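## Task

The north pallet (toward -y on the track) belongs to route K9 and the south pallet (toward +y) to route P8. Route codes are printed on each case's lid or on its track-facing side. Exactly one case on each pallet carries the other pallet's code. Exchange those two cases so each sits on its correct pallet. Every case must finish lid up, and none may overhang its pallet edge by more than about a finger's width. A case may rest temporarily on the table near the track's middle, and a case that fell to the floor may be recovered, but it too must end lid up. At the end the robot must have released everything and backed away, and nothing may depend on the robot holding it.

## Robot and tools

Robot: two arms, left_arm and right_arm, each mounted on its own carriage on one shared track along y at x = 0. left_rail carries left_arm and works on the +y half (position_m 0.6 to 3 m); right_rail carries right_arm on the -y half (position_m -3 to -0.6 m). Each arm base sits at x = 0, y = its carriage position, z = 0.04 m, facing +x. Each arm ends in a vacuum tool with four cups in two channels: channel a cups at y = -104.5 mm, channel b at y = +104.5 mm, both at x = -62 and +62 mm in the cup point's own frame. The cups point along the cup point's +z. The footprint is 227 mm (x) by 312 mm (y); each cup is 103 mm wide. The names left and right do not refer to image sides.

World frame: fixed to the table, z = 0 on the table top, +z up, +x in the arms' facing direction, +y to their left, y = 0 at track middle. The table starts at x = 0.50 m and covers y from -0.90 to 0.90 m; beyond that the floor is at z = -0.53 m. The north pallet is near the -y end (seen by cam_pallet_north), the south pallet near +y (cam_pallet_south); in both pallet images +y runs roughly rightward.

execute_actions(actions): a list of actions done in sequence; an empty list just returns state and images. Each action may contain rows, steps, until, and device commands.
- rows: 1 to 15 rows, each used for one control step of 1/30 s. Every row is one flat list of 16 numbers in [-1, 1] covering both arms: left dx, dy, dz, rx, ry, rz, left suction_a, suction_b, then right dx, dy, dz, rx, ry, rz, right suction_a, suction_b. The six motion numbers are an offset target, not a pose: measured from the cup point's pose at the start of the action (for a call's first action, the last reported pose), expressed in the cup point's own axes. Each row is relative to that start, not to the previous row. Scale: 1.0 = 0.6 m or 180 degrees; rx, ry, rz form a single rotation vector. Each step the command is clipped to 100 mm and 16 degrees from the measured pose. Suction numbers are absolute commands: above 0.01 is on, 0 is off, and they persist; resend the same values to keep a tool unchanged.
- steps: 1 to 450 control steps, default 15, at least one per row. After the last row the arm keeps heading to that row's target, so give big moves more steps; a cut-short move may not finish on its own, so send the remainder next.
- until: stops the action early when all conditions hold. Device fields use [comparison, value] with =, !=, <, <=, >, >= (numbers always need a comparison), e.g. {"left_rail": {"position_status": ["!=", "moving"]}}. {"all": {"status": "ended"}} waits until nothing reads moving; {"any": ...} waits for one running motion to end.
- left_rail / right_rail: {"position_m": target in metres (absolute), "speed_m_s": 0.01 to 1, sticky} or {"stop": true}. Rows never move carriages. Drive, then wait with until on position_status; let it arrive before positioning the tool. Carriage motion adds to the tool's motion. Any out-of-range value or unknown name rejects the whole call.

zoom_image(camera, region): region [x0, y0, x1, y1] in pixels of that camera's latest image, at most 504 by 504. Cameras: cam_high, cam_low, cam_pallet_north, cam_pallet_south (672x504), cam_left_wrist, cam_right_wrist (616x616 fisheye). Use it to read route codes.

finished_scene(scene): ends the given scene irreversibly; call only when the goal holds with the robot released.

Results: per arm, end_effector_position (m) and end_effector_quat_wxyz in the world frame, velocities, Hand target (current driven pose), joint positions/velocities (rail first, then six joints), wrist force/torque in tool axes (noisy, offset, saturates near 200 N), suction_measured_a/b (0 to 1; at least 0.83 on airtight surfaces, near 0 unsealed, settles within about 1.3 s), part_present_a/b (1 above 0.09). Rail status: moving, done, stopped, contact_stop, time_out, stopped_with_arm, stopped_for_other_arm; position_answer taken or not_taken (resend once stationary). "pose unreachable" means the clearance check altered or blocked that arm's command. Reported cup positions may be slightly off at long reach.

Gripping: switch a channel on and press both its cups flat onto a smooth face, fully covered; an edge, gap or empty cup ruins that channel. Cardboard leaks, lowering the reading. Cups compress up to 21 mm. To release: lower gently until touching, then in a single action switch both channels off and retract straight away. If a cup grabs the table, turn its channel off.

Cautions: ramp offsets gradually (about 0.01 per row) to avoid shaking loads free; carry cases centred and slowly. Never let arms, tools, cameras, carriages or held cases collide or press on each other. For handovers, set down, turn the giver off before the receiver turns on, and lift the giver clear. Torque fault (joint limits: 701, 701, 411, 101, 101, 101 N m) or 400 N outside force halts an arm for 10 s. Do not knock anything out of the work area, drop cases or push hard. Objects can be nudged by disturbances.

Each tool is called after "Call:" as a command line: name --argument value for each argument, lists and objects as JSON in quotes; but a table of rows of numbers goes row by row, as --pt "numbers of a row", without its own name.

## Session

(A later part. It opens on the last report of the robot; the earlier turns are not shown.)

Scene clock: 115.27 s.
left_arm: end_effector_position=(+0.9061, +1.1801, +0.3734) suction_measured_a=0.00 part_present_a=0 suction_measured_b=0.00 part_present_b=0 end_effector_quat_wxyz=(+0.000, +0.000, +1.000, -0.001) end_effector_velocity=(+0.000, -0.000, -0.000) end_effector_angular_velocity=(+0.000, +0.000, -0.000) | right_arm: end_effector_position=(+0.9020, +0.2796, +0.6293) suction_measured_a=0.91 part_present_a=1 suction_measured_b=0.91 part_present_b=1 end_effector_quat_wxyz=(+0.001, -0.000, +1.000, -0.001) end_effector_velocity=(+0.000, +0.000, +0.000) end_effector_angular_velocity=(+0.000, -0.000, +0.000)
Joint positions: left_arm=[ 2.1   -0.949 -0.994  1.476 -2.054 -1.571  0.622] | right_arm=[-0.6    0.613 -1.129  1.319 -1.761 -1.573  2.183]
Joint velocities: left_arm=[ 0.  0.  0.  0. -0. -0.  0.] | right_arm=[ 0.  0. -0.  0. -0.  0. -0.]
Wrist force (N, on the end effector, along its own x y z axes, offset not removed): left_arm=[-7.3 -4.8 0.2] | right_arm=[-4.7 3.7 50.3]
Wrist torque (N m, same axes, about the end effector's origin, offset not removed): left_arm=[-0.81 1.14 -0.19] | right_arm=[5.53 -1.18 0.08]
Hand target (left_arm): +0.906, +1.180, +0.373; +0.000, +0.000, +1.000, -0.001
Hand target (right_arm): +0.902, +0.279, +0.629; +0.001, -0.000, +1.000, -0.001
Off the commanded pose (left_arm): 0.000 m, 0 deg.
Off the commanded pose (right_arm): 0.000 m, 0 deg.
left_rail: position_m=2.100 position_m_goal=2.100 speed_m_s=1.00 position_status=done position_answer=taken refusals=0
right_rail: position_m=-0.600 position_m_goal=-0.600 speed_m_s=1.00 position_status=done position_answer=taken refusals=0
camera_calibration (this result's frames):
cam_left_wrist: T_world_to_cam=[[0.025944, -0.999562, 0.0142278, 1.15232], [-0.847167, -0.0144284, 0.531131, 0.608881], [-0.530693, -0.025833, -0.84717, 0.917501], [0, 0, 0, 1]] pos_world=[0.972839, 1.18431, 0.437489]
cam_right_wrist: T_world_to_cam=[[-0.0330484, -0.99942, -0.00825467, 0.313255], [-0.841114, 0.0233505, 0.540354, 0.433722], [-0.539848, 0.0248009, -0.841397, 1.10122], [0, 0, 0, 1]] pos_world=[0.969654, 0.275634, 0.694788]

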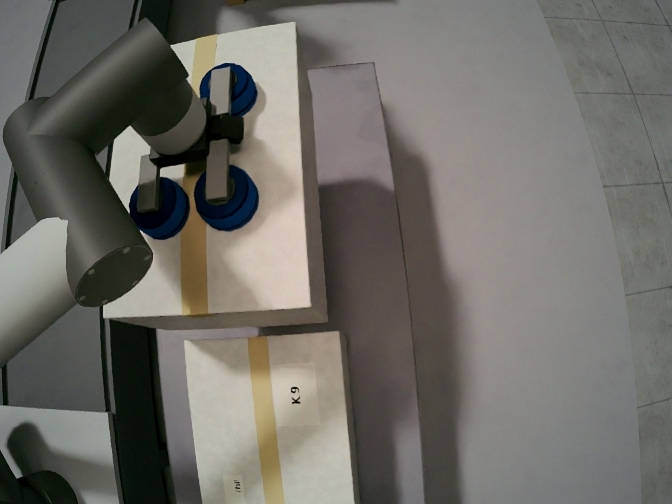

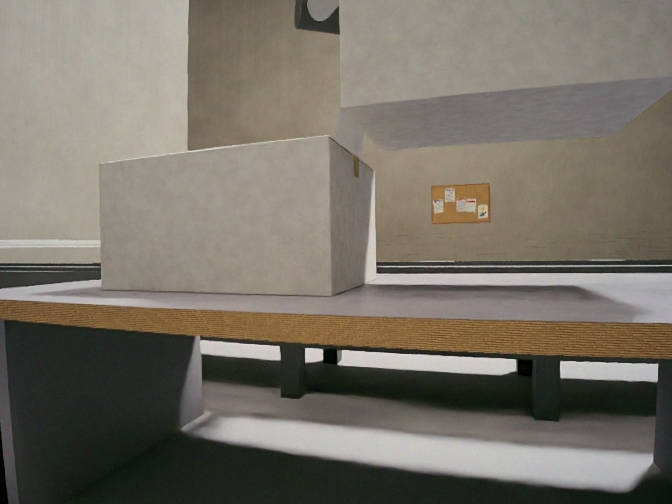

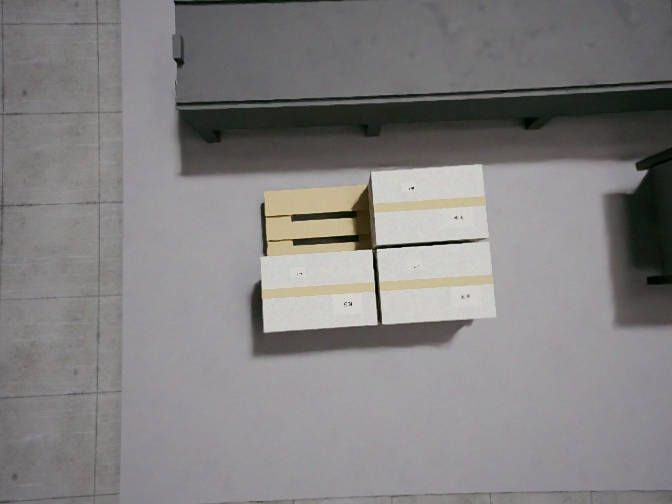

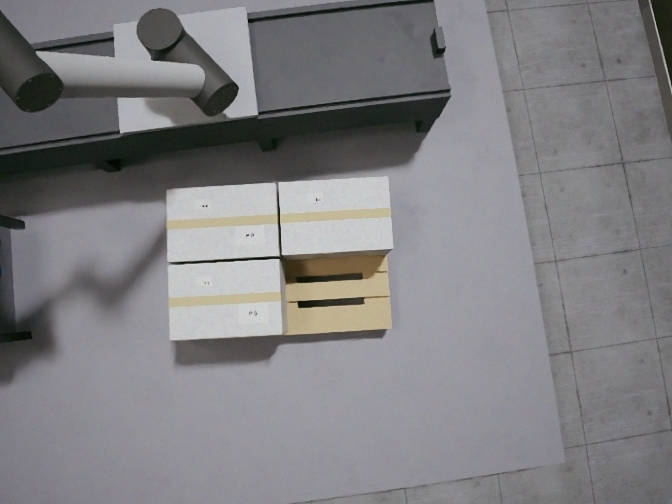

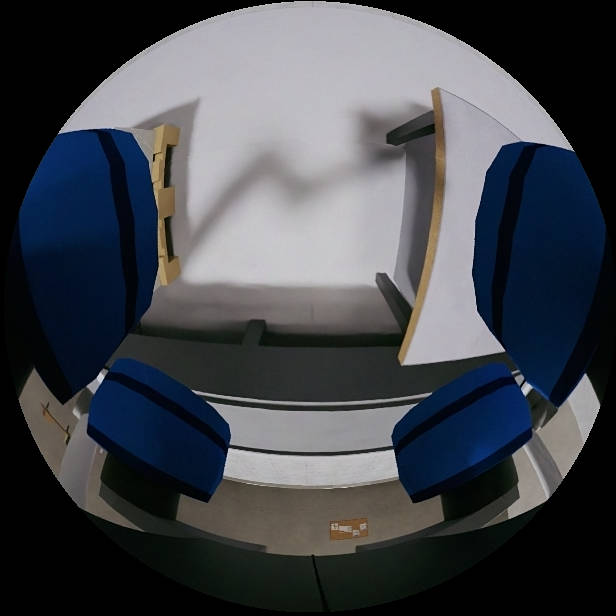

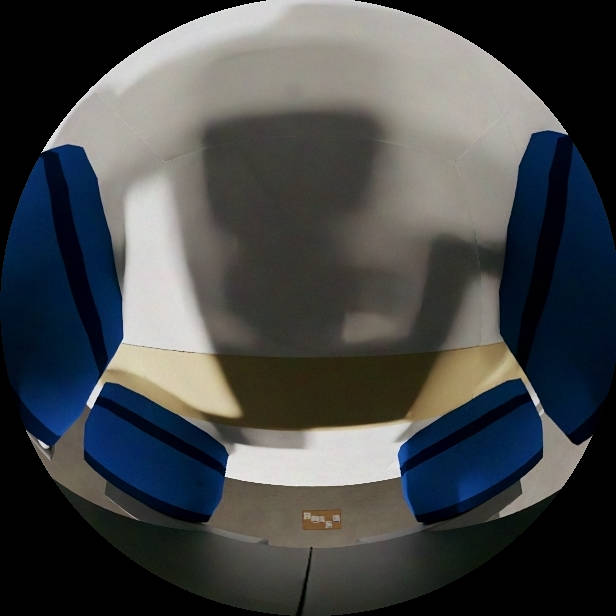

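Call:
execute_actions --actions '[{"rows":[[0,0.03,0,0,0,0,0,0,0,0.02,0.01,0,0,0,1,1],[0,0.07,0,0,0,0,0,0,0,0.04,0.03,0,0,0,1,1],[0,0.12,0,0,0,0,0,0,-0.003,0.06,0.06,0,0,0,1,1],[0,0.9,0,0,0,0,0,0,-0.005,0.084,0.1,0,0,0,1,1],[0,0.9,0,0,0,0,0,0,-0.005,0.084,0.15,0,0,0,1,1],[0,0.9,0,0,0,0,0,0,-0.005,0.084,0.572,0,0,0,1,1]],"steps":38}]'

Scene clock: 126.40 s.
left_arm: end_effector_position=(+0.9057, +1.6986, +0.3715) suction_measured_a=0.00 part_present_a=0 suction_measured_b=0.00 part_present_b=0 end_effector_quat_wxyz=(+0.000, -0.000, +1.000, -0.000) end_effector_velocity=(+0.000, +0.171, +0.009) end_effector_angular_velocity=(-0.007, -0.005, -0.006) | right_arm: end_effector_position=(+0.9058, +0.3290, +0.2869) suction_measured_a=0.91 part_present_a=1 suction_measured_b=0.91 part_present_b=1 end_effector_quat_wxyz=(+0.001, -0.000, +1.000, -0.001) end_effector_velocity=(+0.001, +0.001, -0.007) end_effector_angular_velocity=(+0.000, -0.000, -0.000)
Joint positions: left_arm=[ 2.1   -0.622 -1.295  1.954 -2.23  -1.571  0.948] | right_arm=[-0.6    0.643 -0.937  1.51  -2.144 -1.573  2.213]
Joint velocities: left_arm=[ 0.     0.145 -0.078  0.096 -0.027 -0.003  0.151] | right_arm=[ 0.     0.     0.006  0.    -0.007  0.     0.   ]
Wrist force (N, on the end effector, along its own x y z axes, offset not removed): left_arm=[-3.1 -3.4 -2.8] | right_arm=[-6.9 8.4 53.2]
Wrist torque (N m, same axes, about the end effector's origin, offset not removed): left_arm=[-0.39 0.71 -0.42] | right_arm=[6.19 -0.94 0.08]
Hand target (left_arm): +0.906, +1.719, +0.373; +0.000, +0.000, +1.000, -0.001
Hand target (right_arm): +0.906, +0.329, +0.286; +0.001, -0.000, +1.000, -0.001
Off the commanded pose (left_arm): 0.021 m, 0 deg.
Off the commanded pose (right_arm): 0.001 m, 0 deg.
left_rail: position_m=2.100 position_m_goal=2.100 speed_m_s=1.00 position_status=done position_answer=taken refusals=0
right_rail: position_m=-0.600 position_m_goal=-0.600 speed_m_s=1.00 position_status=done position_answer=taken refusals=0
camera_calibration (this result's frames):
cam_left_wrist: T_world_to_cam=[[0.0273984, -0.999543, 0.0128103, 1.6698], [-0.847081, -0.0164112, 0.531211, 0.620389], [-0.530757, -0.0254057, -0.847143, 0.928373], [0, 0, 0, 1]] pos_world=[0.97251, 1.70281, 0.435517]
cam_right_wrist: T_world_to_cam=[[-0.033051, -0.99942, -0.00823726, 0.360004], [-0.841119, 0.0233624, 0.540345, 0.620786], [-0.539839, 0.0247875, -0.841403, 0.813976], [0, 0, 0, 1]] pos_world=[0.97347, 0.325116, 0.352409]

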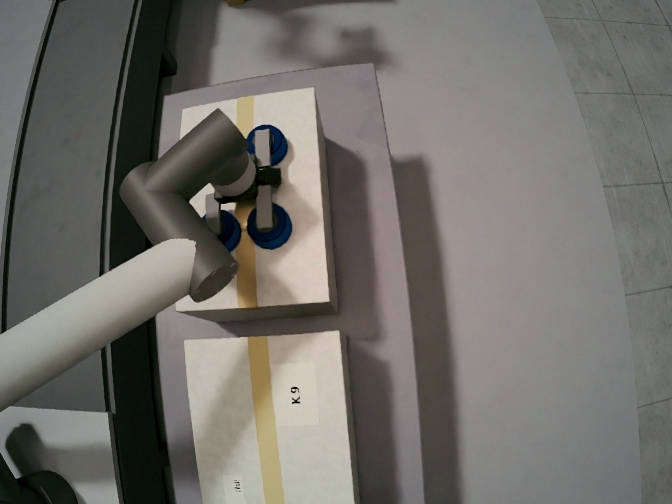

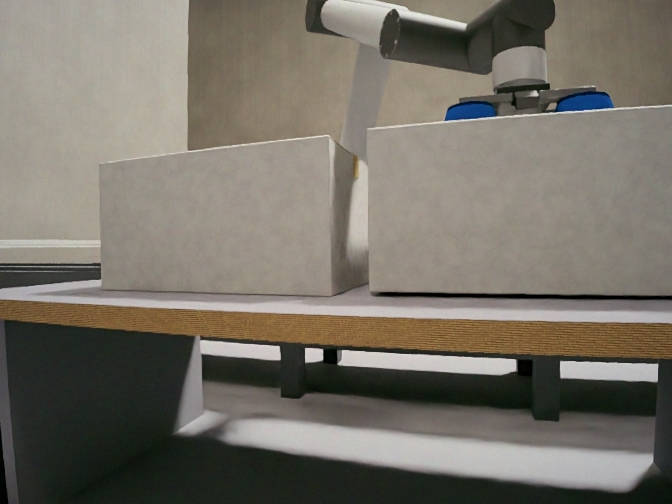

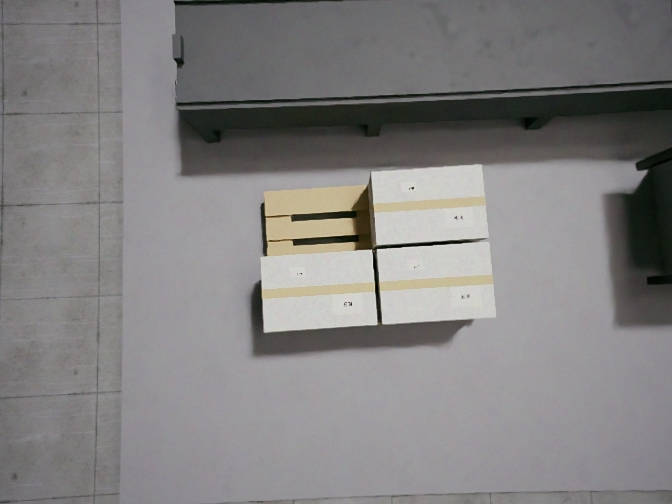

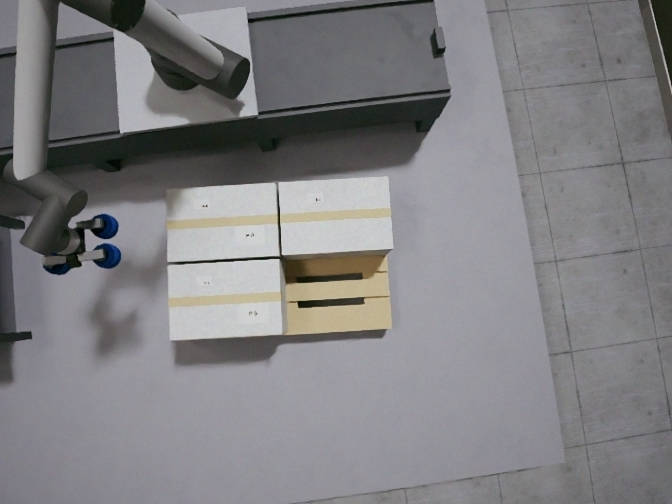

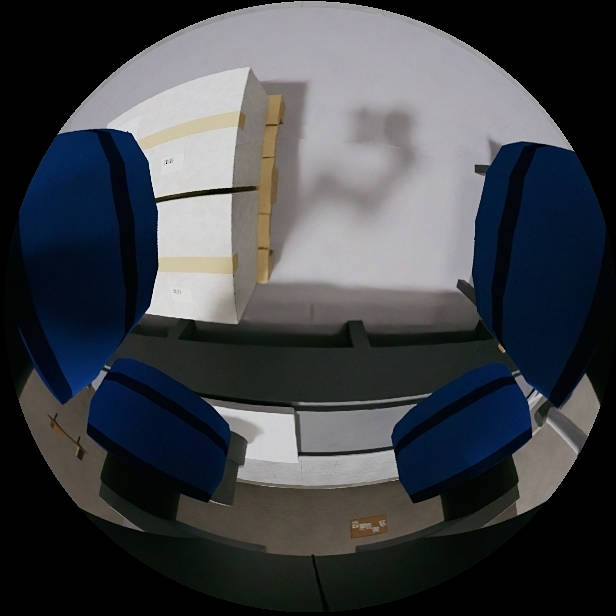

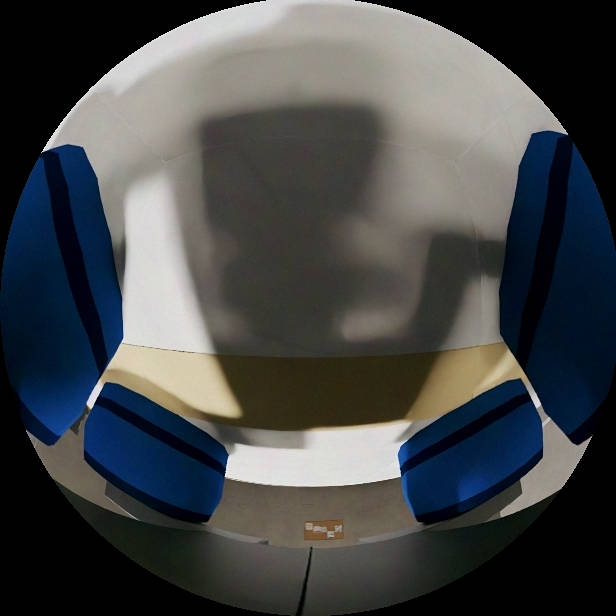

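Lower to 0.2795.

Call:
execute_actions --actions '[{"rows":[[0,0.035,0,0,0,0,0,0,0,0,0.007,0,0,0,1,1],[0,0.035,0,0,0,0,0,0,0,0,0.0123,0,0,0,1,1]],"steps":9}]'

Scene clock: 130.00 s.
left_arm: end_effector_position=(+0.9057, +1.7196, +0.3718) suction_measured_a=0.00 part_present_a=0 suction_measured_b=0.00 part_present_b=0 end_effector_quat_wxyz=(+0.000, -0.000, +1.000, -0.000) end_effector_velocity=(+0.000, +0.001, -0.002) end_effector_angular_velocity=(+0.003, +0.000, +0.003) | right_arm: end_effector_position=(+0.9059, +0.3292, +0.2808) suction_measured_a=0.91 part_present_a=1 suction_measured_b=0.91 part_present_b=1 end_effector_quat_wxyz=(+0.001, -0.000, +1.000, -0.001) end_effector_velocity=(+0.001, +0.001, -0.005) end_effector_angular_velocity=(+0.004, -0.004, -0.000)
Joint positions: left_arm=[ 2.1   -0.604 -1.304  1.966 -2.234 -1.571  0.967] | right_arm=[-0.6    0.643 -0.933  1.513 -2.151 -1.573  2.213]
Joint velocities: left_arm=[ 0.     0.     0.002  0.001 -0.     0.002 -0.003] | right_arm=[ 0.    -0.     0.004  0.003 -0.011  0.001  0.   ]
Wrist force (N, on the end effector, along its own x y z axes, offset not removed): left_arm=[-2.5 -4.6 -2.2] | right_arm=[-2.2 -1.6 27.0]
Wrist torque (N m, same axes, about the end effector's origin, offset not removed): left_arm=[-0.60 0.25 -0.27] | right_arm=[-0.20 -0.97 -0.85]
Hand target (left_arm): +0.906, +1.720, +0.371; +0.000, -0.000, +1.000, -0.000
Hand target (right_arm): +0.906, +0.329, +0.280; +0.001, -0.000, +1.000, -0.001
Off the commanded pose (left_arm): 0.000 m, 0 deg.
Off the commanded pose (right_arm): 0.001 m, 0 deg.
left_rail: position_m=2.100 position_m_goal=2.100 speed_m_s=1.00 position_status=done position_answer=taken refusals=0
right_rail: position_m=-0.600 position_m_goal=-0.600 speed_m_s=1.00 position_status=done position_answer=taken refusals=0
camera_calibration (this result's frames):
cam_left_wrist: T_world_to_cam=[[0.0270707, -0.999546, 0.0132215, 1.69092], [-0.847174, -0.0159192, 0.531077, 0.619782], [-0.530626, -0.0255775, -0.84722, 0.929398], [0, 0, 0, 1]] pos_world=[0.972451, 1.72379, 0.435896]
cam_right_wrist: T_world_to_cam=[[-0.0330466, -0.999418, -0.00846274, 0.360152], [-0.841216, 0.0232413, 0.5402, 0.624325], [-0.539689, 0.0249708, -0.841494, 0.808629], [0, 0, 0, 1]] pos_world=[0.973502, 0.32524, 0.346244]

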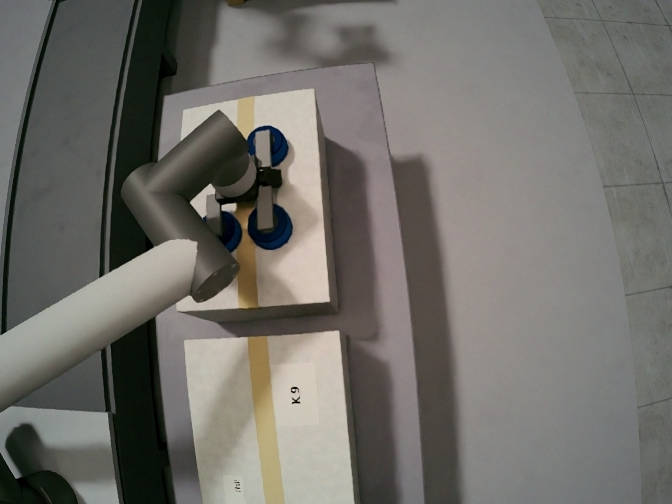

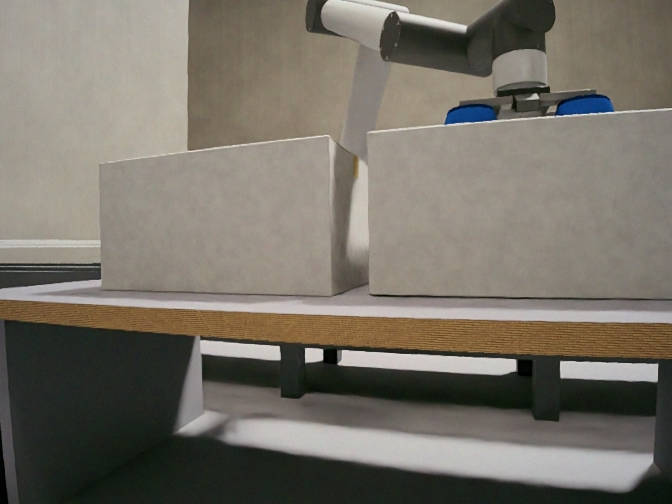

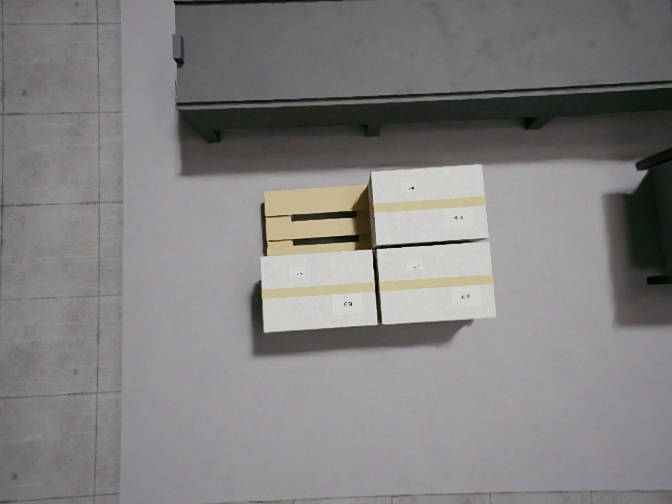

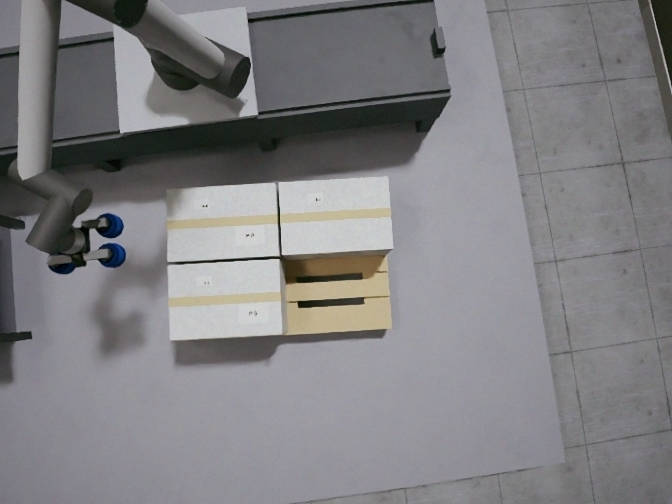

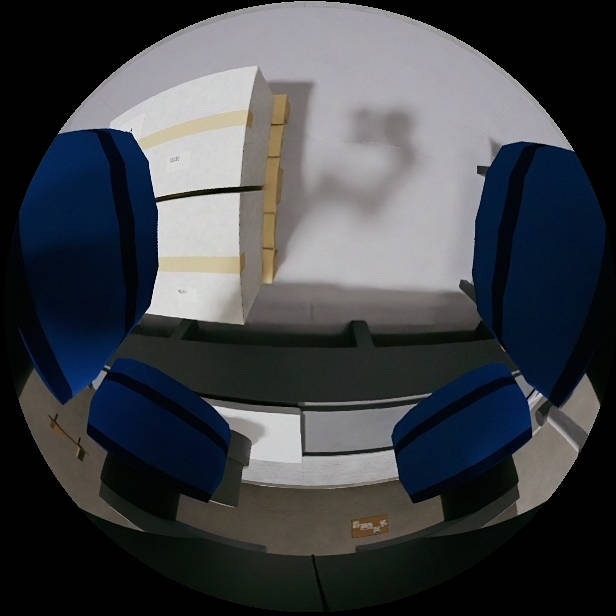

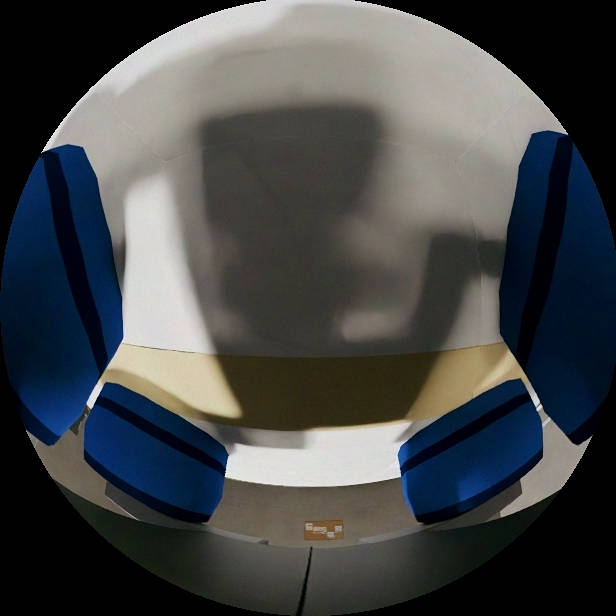

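Call:
execute_actions --actions '[{"rows":[[0,0,0,0,0,0,0,0,0,0,0,0,0,0,0,0],[0,0,0,0,0,0,0,0,0,0,-0.004,0,0,0,0,0],[0,0,0,0,0,0,0,0,0,0,-0.009,0,0,0,0,0],[0,0,0,0,0,0,0,0,0,0,-0.014,0,0,0,0,0],[0,0,0,0,0,0,0,0,0,0,-0.019,0,0,0,0,0],[0,0,0,0,0,0,0,0,0,0,-0.024,0,0,0,0,0],[0,0,0,0,0,0,0,0,0,0,-0.031,0,0,0,0,0],[0,0,0,0,0,0,0,0,0,0,-0.041,0,0,0,0,0],[0,0,0,0,0,0,0,0,0,0,-0.056,0,0,0,0,0],[0,0,0,0,0,0,0,0,0,0,-0.076,0,0,0,0,0],[0,0,0,0,0,0,0,0,0,0,-0.1,0,0,0,0,0],[0,0,0,0,0,0,0,0,0,0,-0.13,0,0,0,0,0]],"steps":17},{"rows":[[-0.005,0,0.03,0,0,0,0,0,0,-0.03,-0.02,0,0,0,0,0],[-0.005,0,0.03,0,0,0,0,0,0,-0.07,-0.02,0,0,0,0,0],[-0.005,0,0.03,0,0,0,0,0,-0.005,-0.12,-0.02,0,0,0,0,0],[-0.005,0,0.03,0,0,0,0,0,-0.01,-0.967,-0.02,0,0,0,0,0]],"steps":42,"left_rail":{"position_m":0.7096},"right_rail":{"position_m":-0.67}}]'

Scene clock: 139.13 s.
left_arm: end_effector_position=(+0.9086, +0.6117, +0.3537) suction_measured_a=0.00 part_present_a=0 suction_measured_b=0.00 part_present_b=0 end_effector_quat_wxyz=(+0.000, -0.000, +1.000, -0.000) end_effector_velocity=(+0.000, -1.000, -0.000) end_effector_angular_velocity=(+0.000, +0.000, +0.000) | right_arm: end_effector_position=(+0.9112, -0.3038, +0.3552) suction_measured_a=0.00 part_present_a=0 suction_measured_b=0.00 part_present_b=0 end_effector_quat_wxyz=(+0.000, +0.001, +1.000, -0.001) end_effector_velocity=(+0.002, -0.138, +0.008) end_effector_angular_velocity=(+0.011, -0.006, +0.009)
Joint positions: left_arm=[ 0.992 -0.602 -1.287  1.974 -2.258 -1.571  0.968] | right_arm=[-0.67   0.177 -1.291  1.977 -2.257 -1.574  1.749]
Joint velocities: left_arm=[-1.  0.  0. -0.  0.  0. -0.] | right_arm=[ 0.    -0.145 -0.058  0.069 -0.019  0.01  -0.154]
Wrist force (N, on the end effector, along its own x y z axes, offset not removed): left_arm=[-9.5 0.4 2.1] | right_arm=[-6.5 4.7 2.5]
Wrist torque (N m, same axes, about the end effector's origin, offset not removed): left_arm=[0.03 1.36 -0.57] | right_arm=[0.45 0.85 0.00]
Hand target (left_arm): +0.909, +0.553, +0.354; +0.000, -0.000, +1.000, -0.000
Hand target (right_arm): +0.911, -0.321, +0.356; +0.001, -0.000, +1.000, -0.001
Off the commanded pose (left_arm): 0.000 m, 0 deg.
Off the commanded pose (right_arm): 0.018 m, 0 deg.
left_rail: position_m=0.992 position_m_goal=0.710 speed_m_s=1.00 position_status=moving position_answer=taken refusals=0
right_rail: position_m=-0.670 position_m_goal=-0.670 speed_m_s=1.00 position_status=done position_answer=taken refusals=0
camera_calibration (this result's frames):
cam_left_wrist: T_world_to_cam=[[0.027062, -0.999547, 0.0131411, 0.583752], [-0.847133, -0.0159526, 0.531142, 0.614239], [-0.530692, -0.025506, -0.847181, 0.88729], [0, 0, 0, 1]] pos_world=[0.975422, 0.615918, 0.417776]
cam_right_wrist: T_world_to_cam=[[-0.0351289, -0.999355, -0.00743369, -0.270141], [-0.841026, 0.0255437, 0.540392, 0.603762], [-0.539853, 0.0252353, -0.841381, 0.890088], [0, 0, 0, 1]] pos_world=[0.978806, -0.307851, 0.420627]

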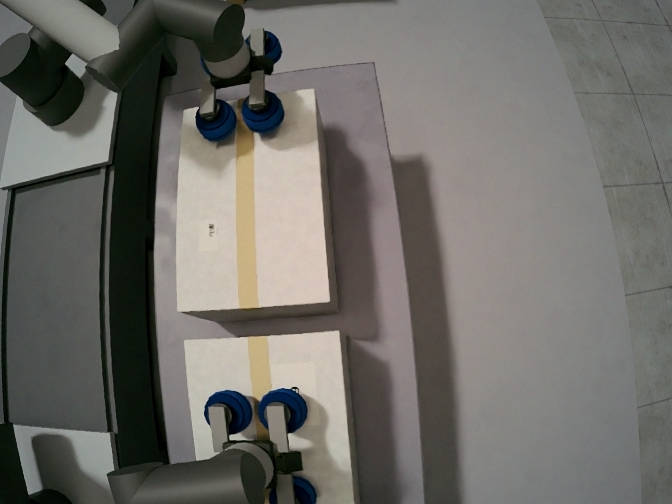

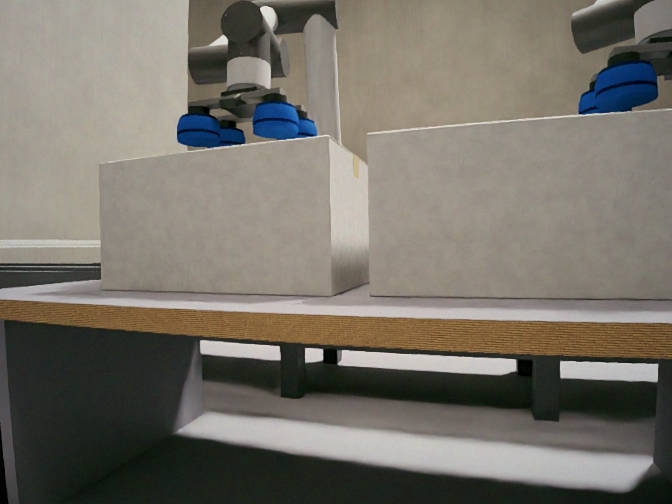

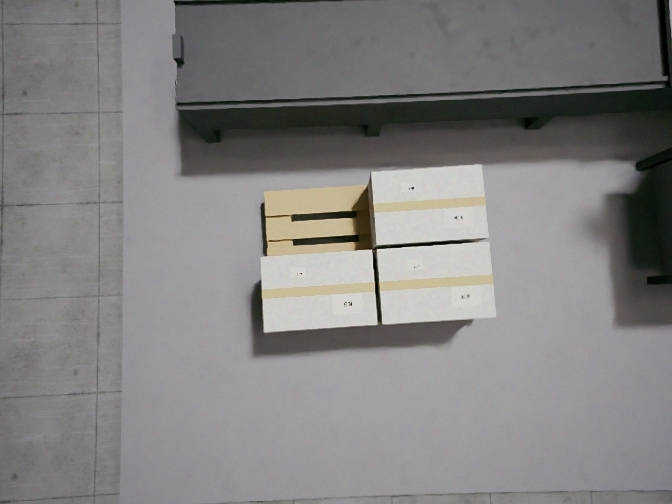

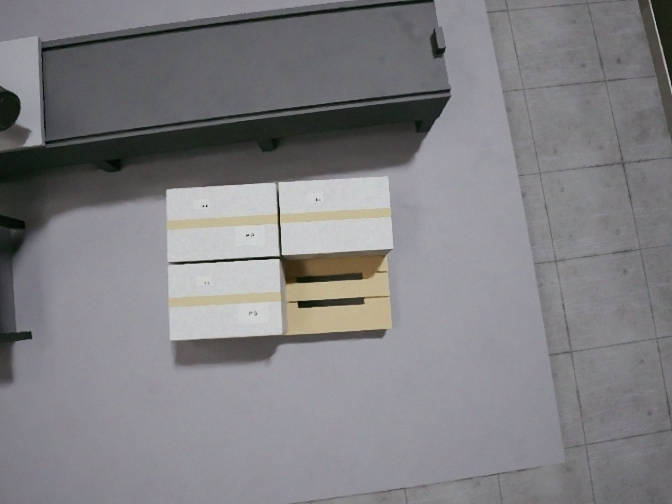

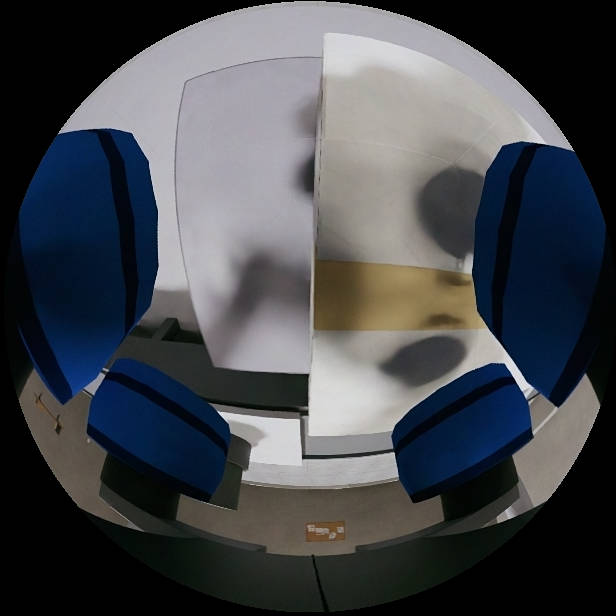

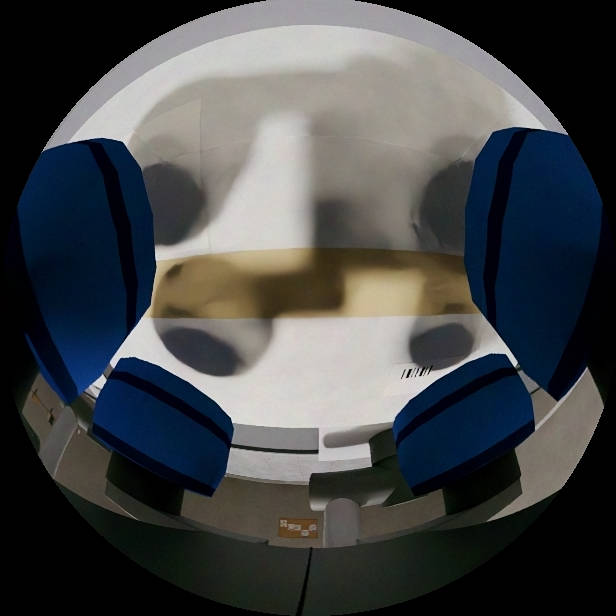

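Call:
execute_actions --actions '[]'

Scene clock: 141.00 s.
left_arm: end_effector_position=(+0.9087, +0.3290, +0.3537) suction_measured_a=0.00 part_present_a=0 suction_measured_b=0.00 part_present_b=0 end_effector_quat_wxyz=(+0.000, -0.000, +1.000, -0.000) end_effector_velocity=(-0.000, +0.000, +0.000) end_effector_angular_velocity=(-0.000, -0.000, +0.000) | right_arm: end_effector_position=(+0.9114, -0.3206, +0.3562) suction_measured_a=0.00 part_present_a=0 suction_measured_b=0.00 part_present_b=0 end_effector_quat_wxyz=(+0.001, -0.000, +1.000, -0.001) end_effector_velocity=(+0.000, -0.000, +0.000) end_effector_angular_velocity=(+0.000, -0.000, -0.000)
Joint positions: left_arm=[ 0.709 -0.602 -1.287  1.974 -2.258 -1.571  0.968] | right_arm=[-0.67   0.159 -1.298  1.985 -2.259 -1.572  1.73 ]
Joint velocities: left_arm=[ 0. -0. -0.  0.  0. -0. -0.] | right_arm=[ 0. -0. -0.  0. -0.  0.  0.]
Wrist force (N, on the end effector, along its own x y z axes, offset not removed): left_arm=[0.7 -1.3 2.1] | right_arm=[-4.0 5.0 -0.2]
Wrist torque (N m, same axes, about the end effector's origin, offset not removed): left_arm=[-0.15 0.15 -0.40] | right_arm=[0.49 0.60 0.03]
Hand target (left_arm): +0.909, +0.329, +0.354; +0.000, -0.000, +1.000, -0.000
Hand target (right_arm): +0.911, -0.321, +0.356; +0.001, -0.000, +1.000, -0.001
Off the commanded pose (left_arm): 0.000 m, 0 deg.
Off the commanded pose (right_arm): 0.001 m, 0 deg.
left_rail: position_m=0.709 position_m_goal=0.710 speed_m_s=1.00 position_status=done position_answer=taken refusals=0
right_rail: position_m=-0.670 position_m_goal=-0.670 speed_m_s=1.00 position_status=done position_answer=taken refusals=0
camera_calibration (this result's frames):
cam_left_wrist: T_world_to_cam=[[0.0271167, -0.999546, 0.0131388, 0.301142], [-0.84713, -0.016, 0.531145, 0.609758], [-0.530694, -0.0255332, -0.847179, 0.880096], [0, 0, 0, 1]] pos_world=[0.975439, 0.333233, 0.417772]
cam_right_wrist: T_world_to_cam=[[-0.0334986, -0.999399, -0.00889272, -0.287885], [-0.841438, 0.0234003, 0.539846, 0.603667], [-0.539314, 0.0255668, -0.841717, 0.891253], [0, 0, 0, 1]] pos_world=[0.97897, -0.324625, 0.421735]

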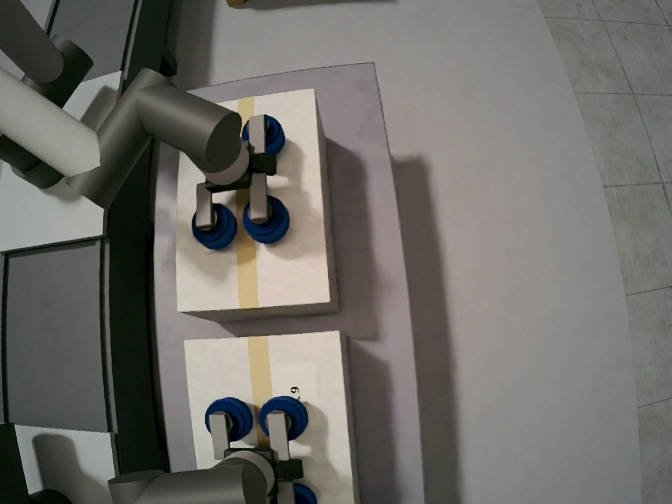

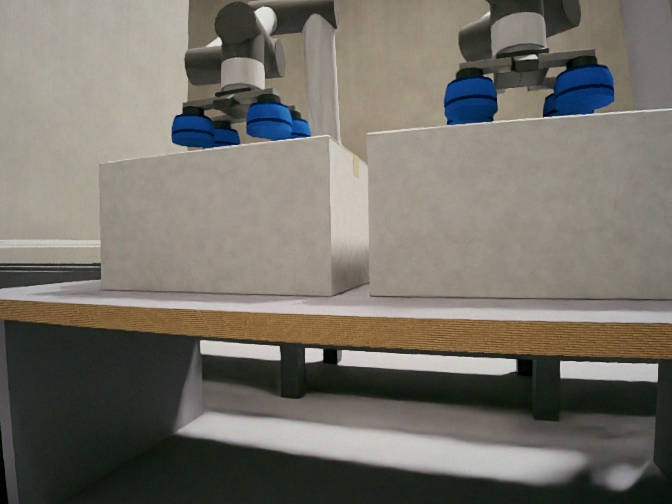

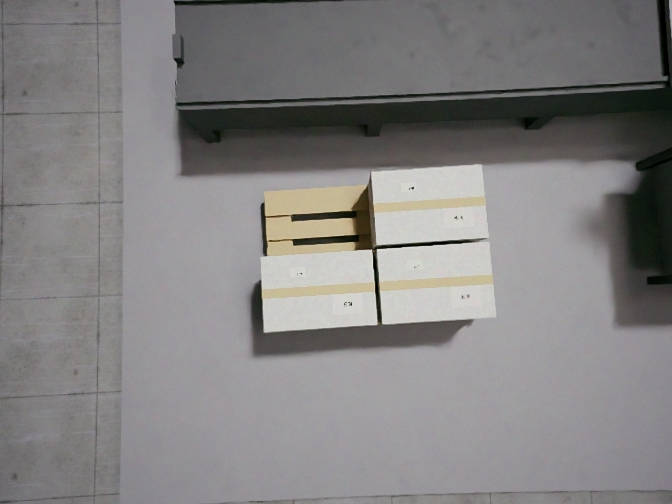

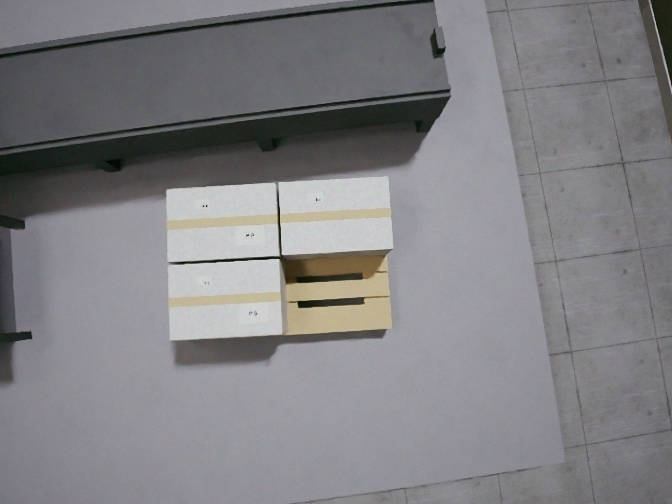

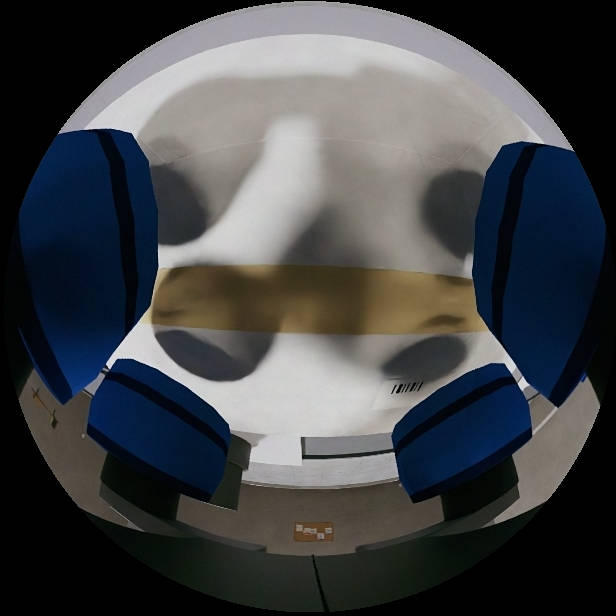

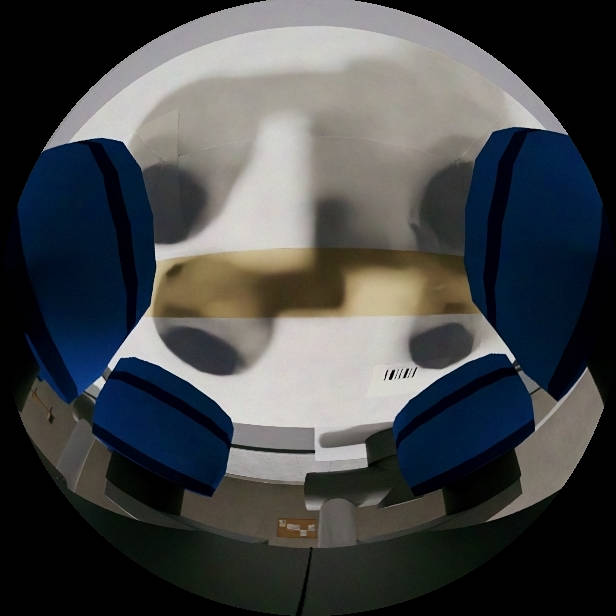

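Call:
execute_actions --actions '[{"rows":[[0,0,0.02,0,0,0,0,0,0,0,0.02,0,0,0,0,0],[0,0,0.045,0,0,0,0,0,0,0,0.047,0,0,0,0,0],[0,0,0.07,0,0,0,0,0,0,0,0.074,0,0,0,0,0],[0,0,0.085,0,0,0,0,0,0,0,0.089,0,0,0,0,0],[0,0,0.09,0,0,0,1,1,0,0,0.094,0,0,0,1,1],[0,0,0.095,0,0,0,1,1,0,0,0.099,0,0,0,1,1],[0,0,0.1,0,0,0,1,1,0,0,0.104,0,0,0,1,1],[0,0,0.104,0,0,0,1,1,0,0,0.108,0,0,0,1,1]],"steps":30}]'

Scene clock: 160.27 s.
left_arm: end_effector_position=(+0.9087, +0.3291, +0.2914) suction_measured_a=0.89 part_present_a=1 suction_measured_b=0.89 part_present_b=1 end_effector_quat_wxyz=(+0.000, -0.000, +1.000, -0.000) end_effector_velocity=(+0.000, -0.000, -0.000) end_effector_angular_velocity=(+0.000, +0.000, +0.000) | right_arm: end_effector_position=(+0.9116, -0.3209, +0.2915) suction_measured_a=0.91 part_present_a=1 suction_measured_b=0.91 part_present_b=1 end_effector_quat_wxyz=(+0.001, -0.000, +1.000, -0.001) end_effector_velocity=(+0.000, +0.000, -0.001) end_effector_angular_velocity=(+0.000, -0.000, -0.000)
Joint positions: left_arm=[ 0.71  -0.602 -1.234  2.01  -2.347 -1.571  0.968] | right_arm=[-0.67   0.159 -1.243  2.023 -2.353 -1.573  1.73 ]
Joint velocities: left_arm=[ 0. -0.  0. -0. -0.  0. -0.] | right_arm=[ 0.     0.     0.001  0.    -0.001  0.     0.   ]
Wrist force (N, on the end effector, along its own x y z axes, offset not removed): left_arm=[-6.0 5.0 54.1] | right_arm=[-4.9 1.4 18.9]
Wrist torque (N m, same axes, about the end effector's origin, offset not removed): left_arm=[6.09 -0.50 -0.19] | right_arm=[9.09 2.02 0.27]
Hand target (left_arm): +0.909, +0.329, +0.291; +0.000, -0.000, +1.000, -0.000
Hand target (right_arm): +0.912, -0.321, +0.291; +0.001, -0.000, +1.000, -0.001
Off the commanded pose (left_arm): 0.000 m, 0 deg.
Off the commanded pose (right_arm): 0.000 m, 0 deg.
left_rail: position_m=0.710 position_m_goal=0.710 speed_m_s=1.00 position_status=done position_answer=taken refusals=0
right_rail: position_m=-0.670 position_m_goal=-0.670 speed_m_s=1.00 position_status=done position_answer=taken refusals=0
camera_calibration (this result's frames):
cam_left_wrist: T_world_to_cam=[[0.0270267, -0.999548, 0.0131477, 0.302137], [-0.847118, -0.0159184, 0.531166, 0.642838], [-0.530717, -0.0254933, -0.847166, 0.827336], [0, 0, 0, 1]] pos_world=[0.975475, 0.333325, 0.355465]
cam_right_wrist: T_world_to_cam=[[-0.0336008, -0.999396, -0.00887377, -0.288635], [-0.841431, 0.0234964, 0.539853, 0.638853], [-0.539318, 0.0256061, -0.841712, 0.836919], [0, 0, 0, 1]] pos_world=[0.979219, -0.324901, 0.356997]

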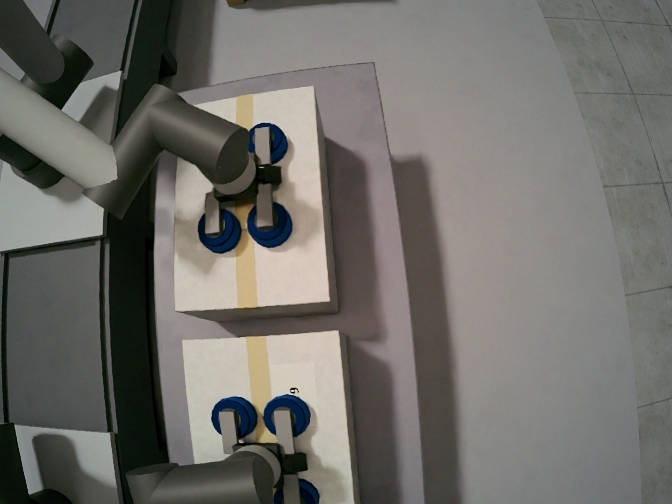

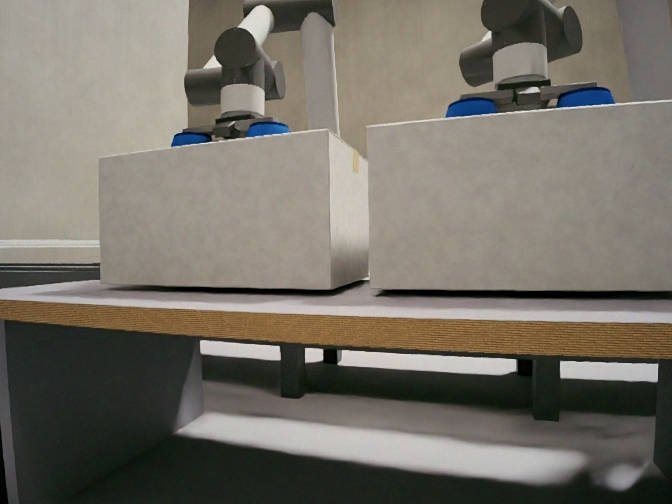

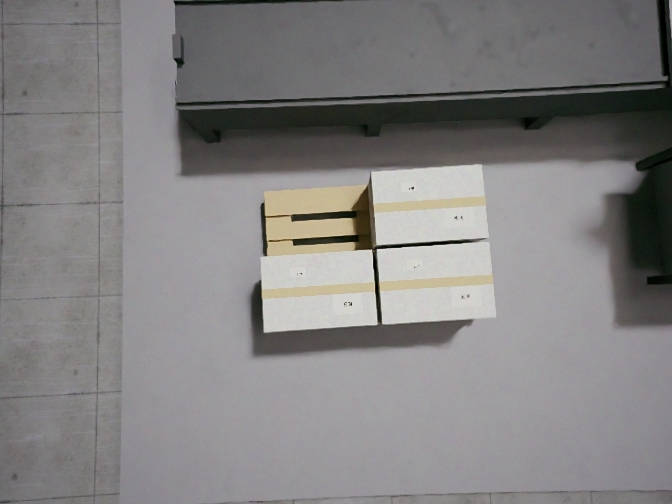

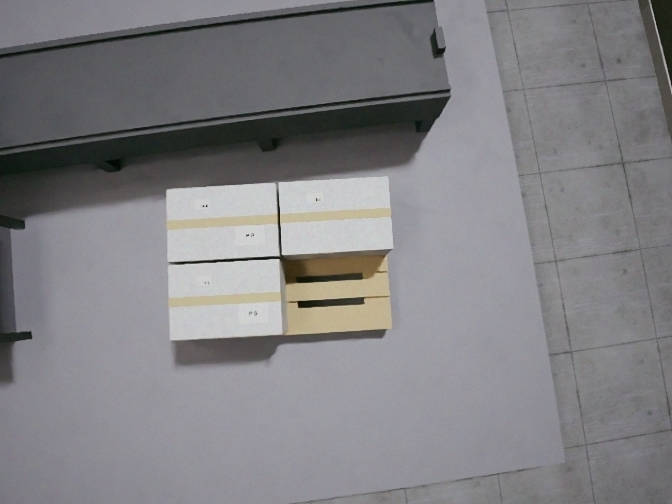

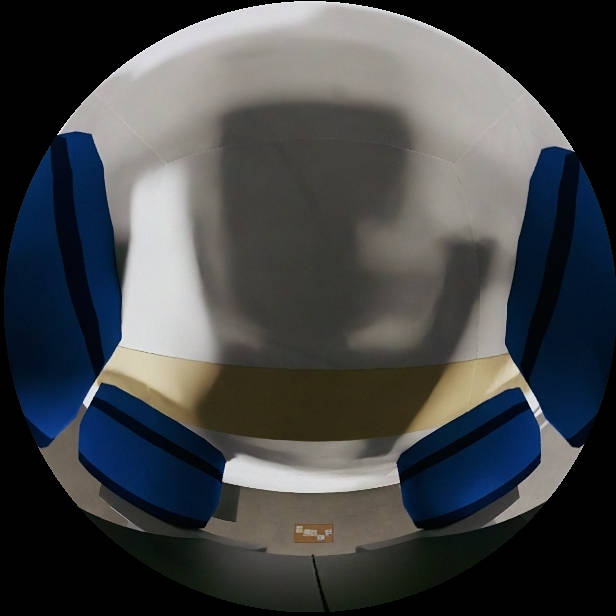

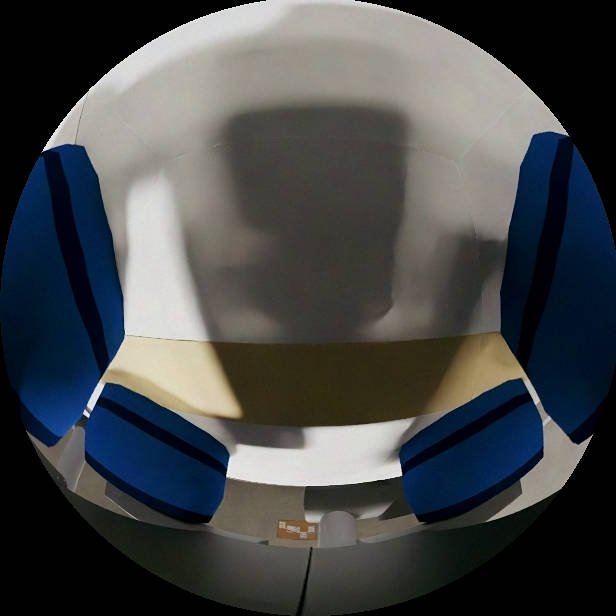

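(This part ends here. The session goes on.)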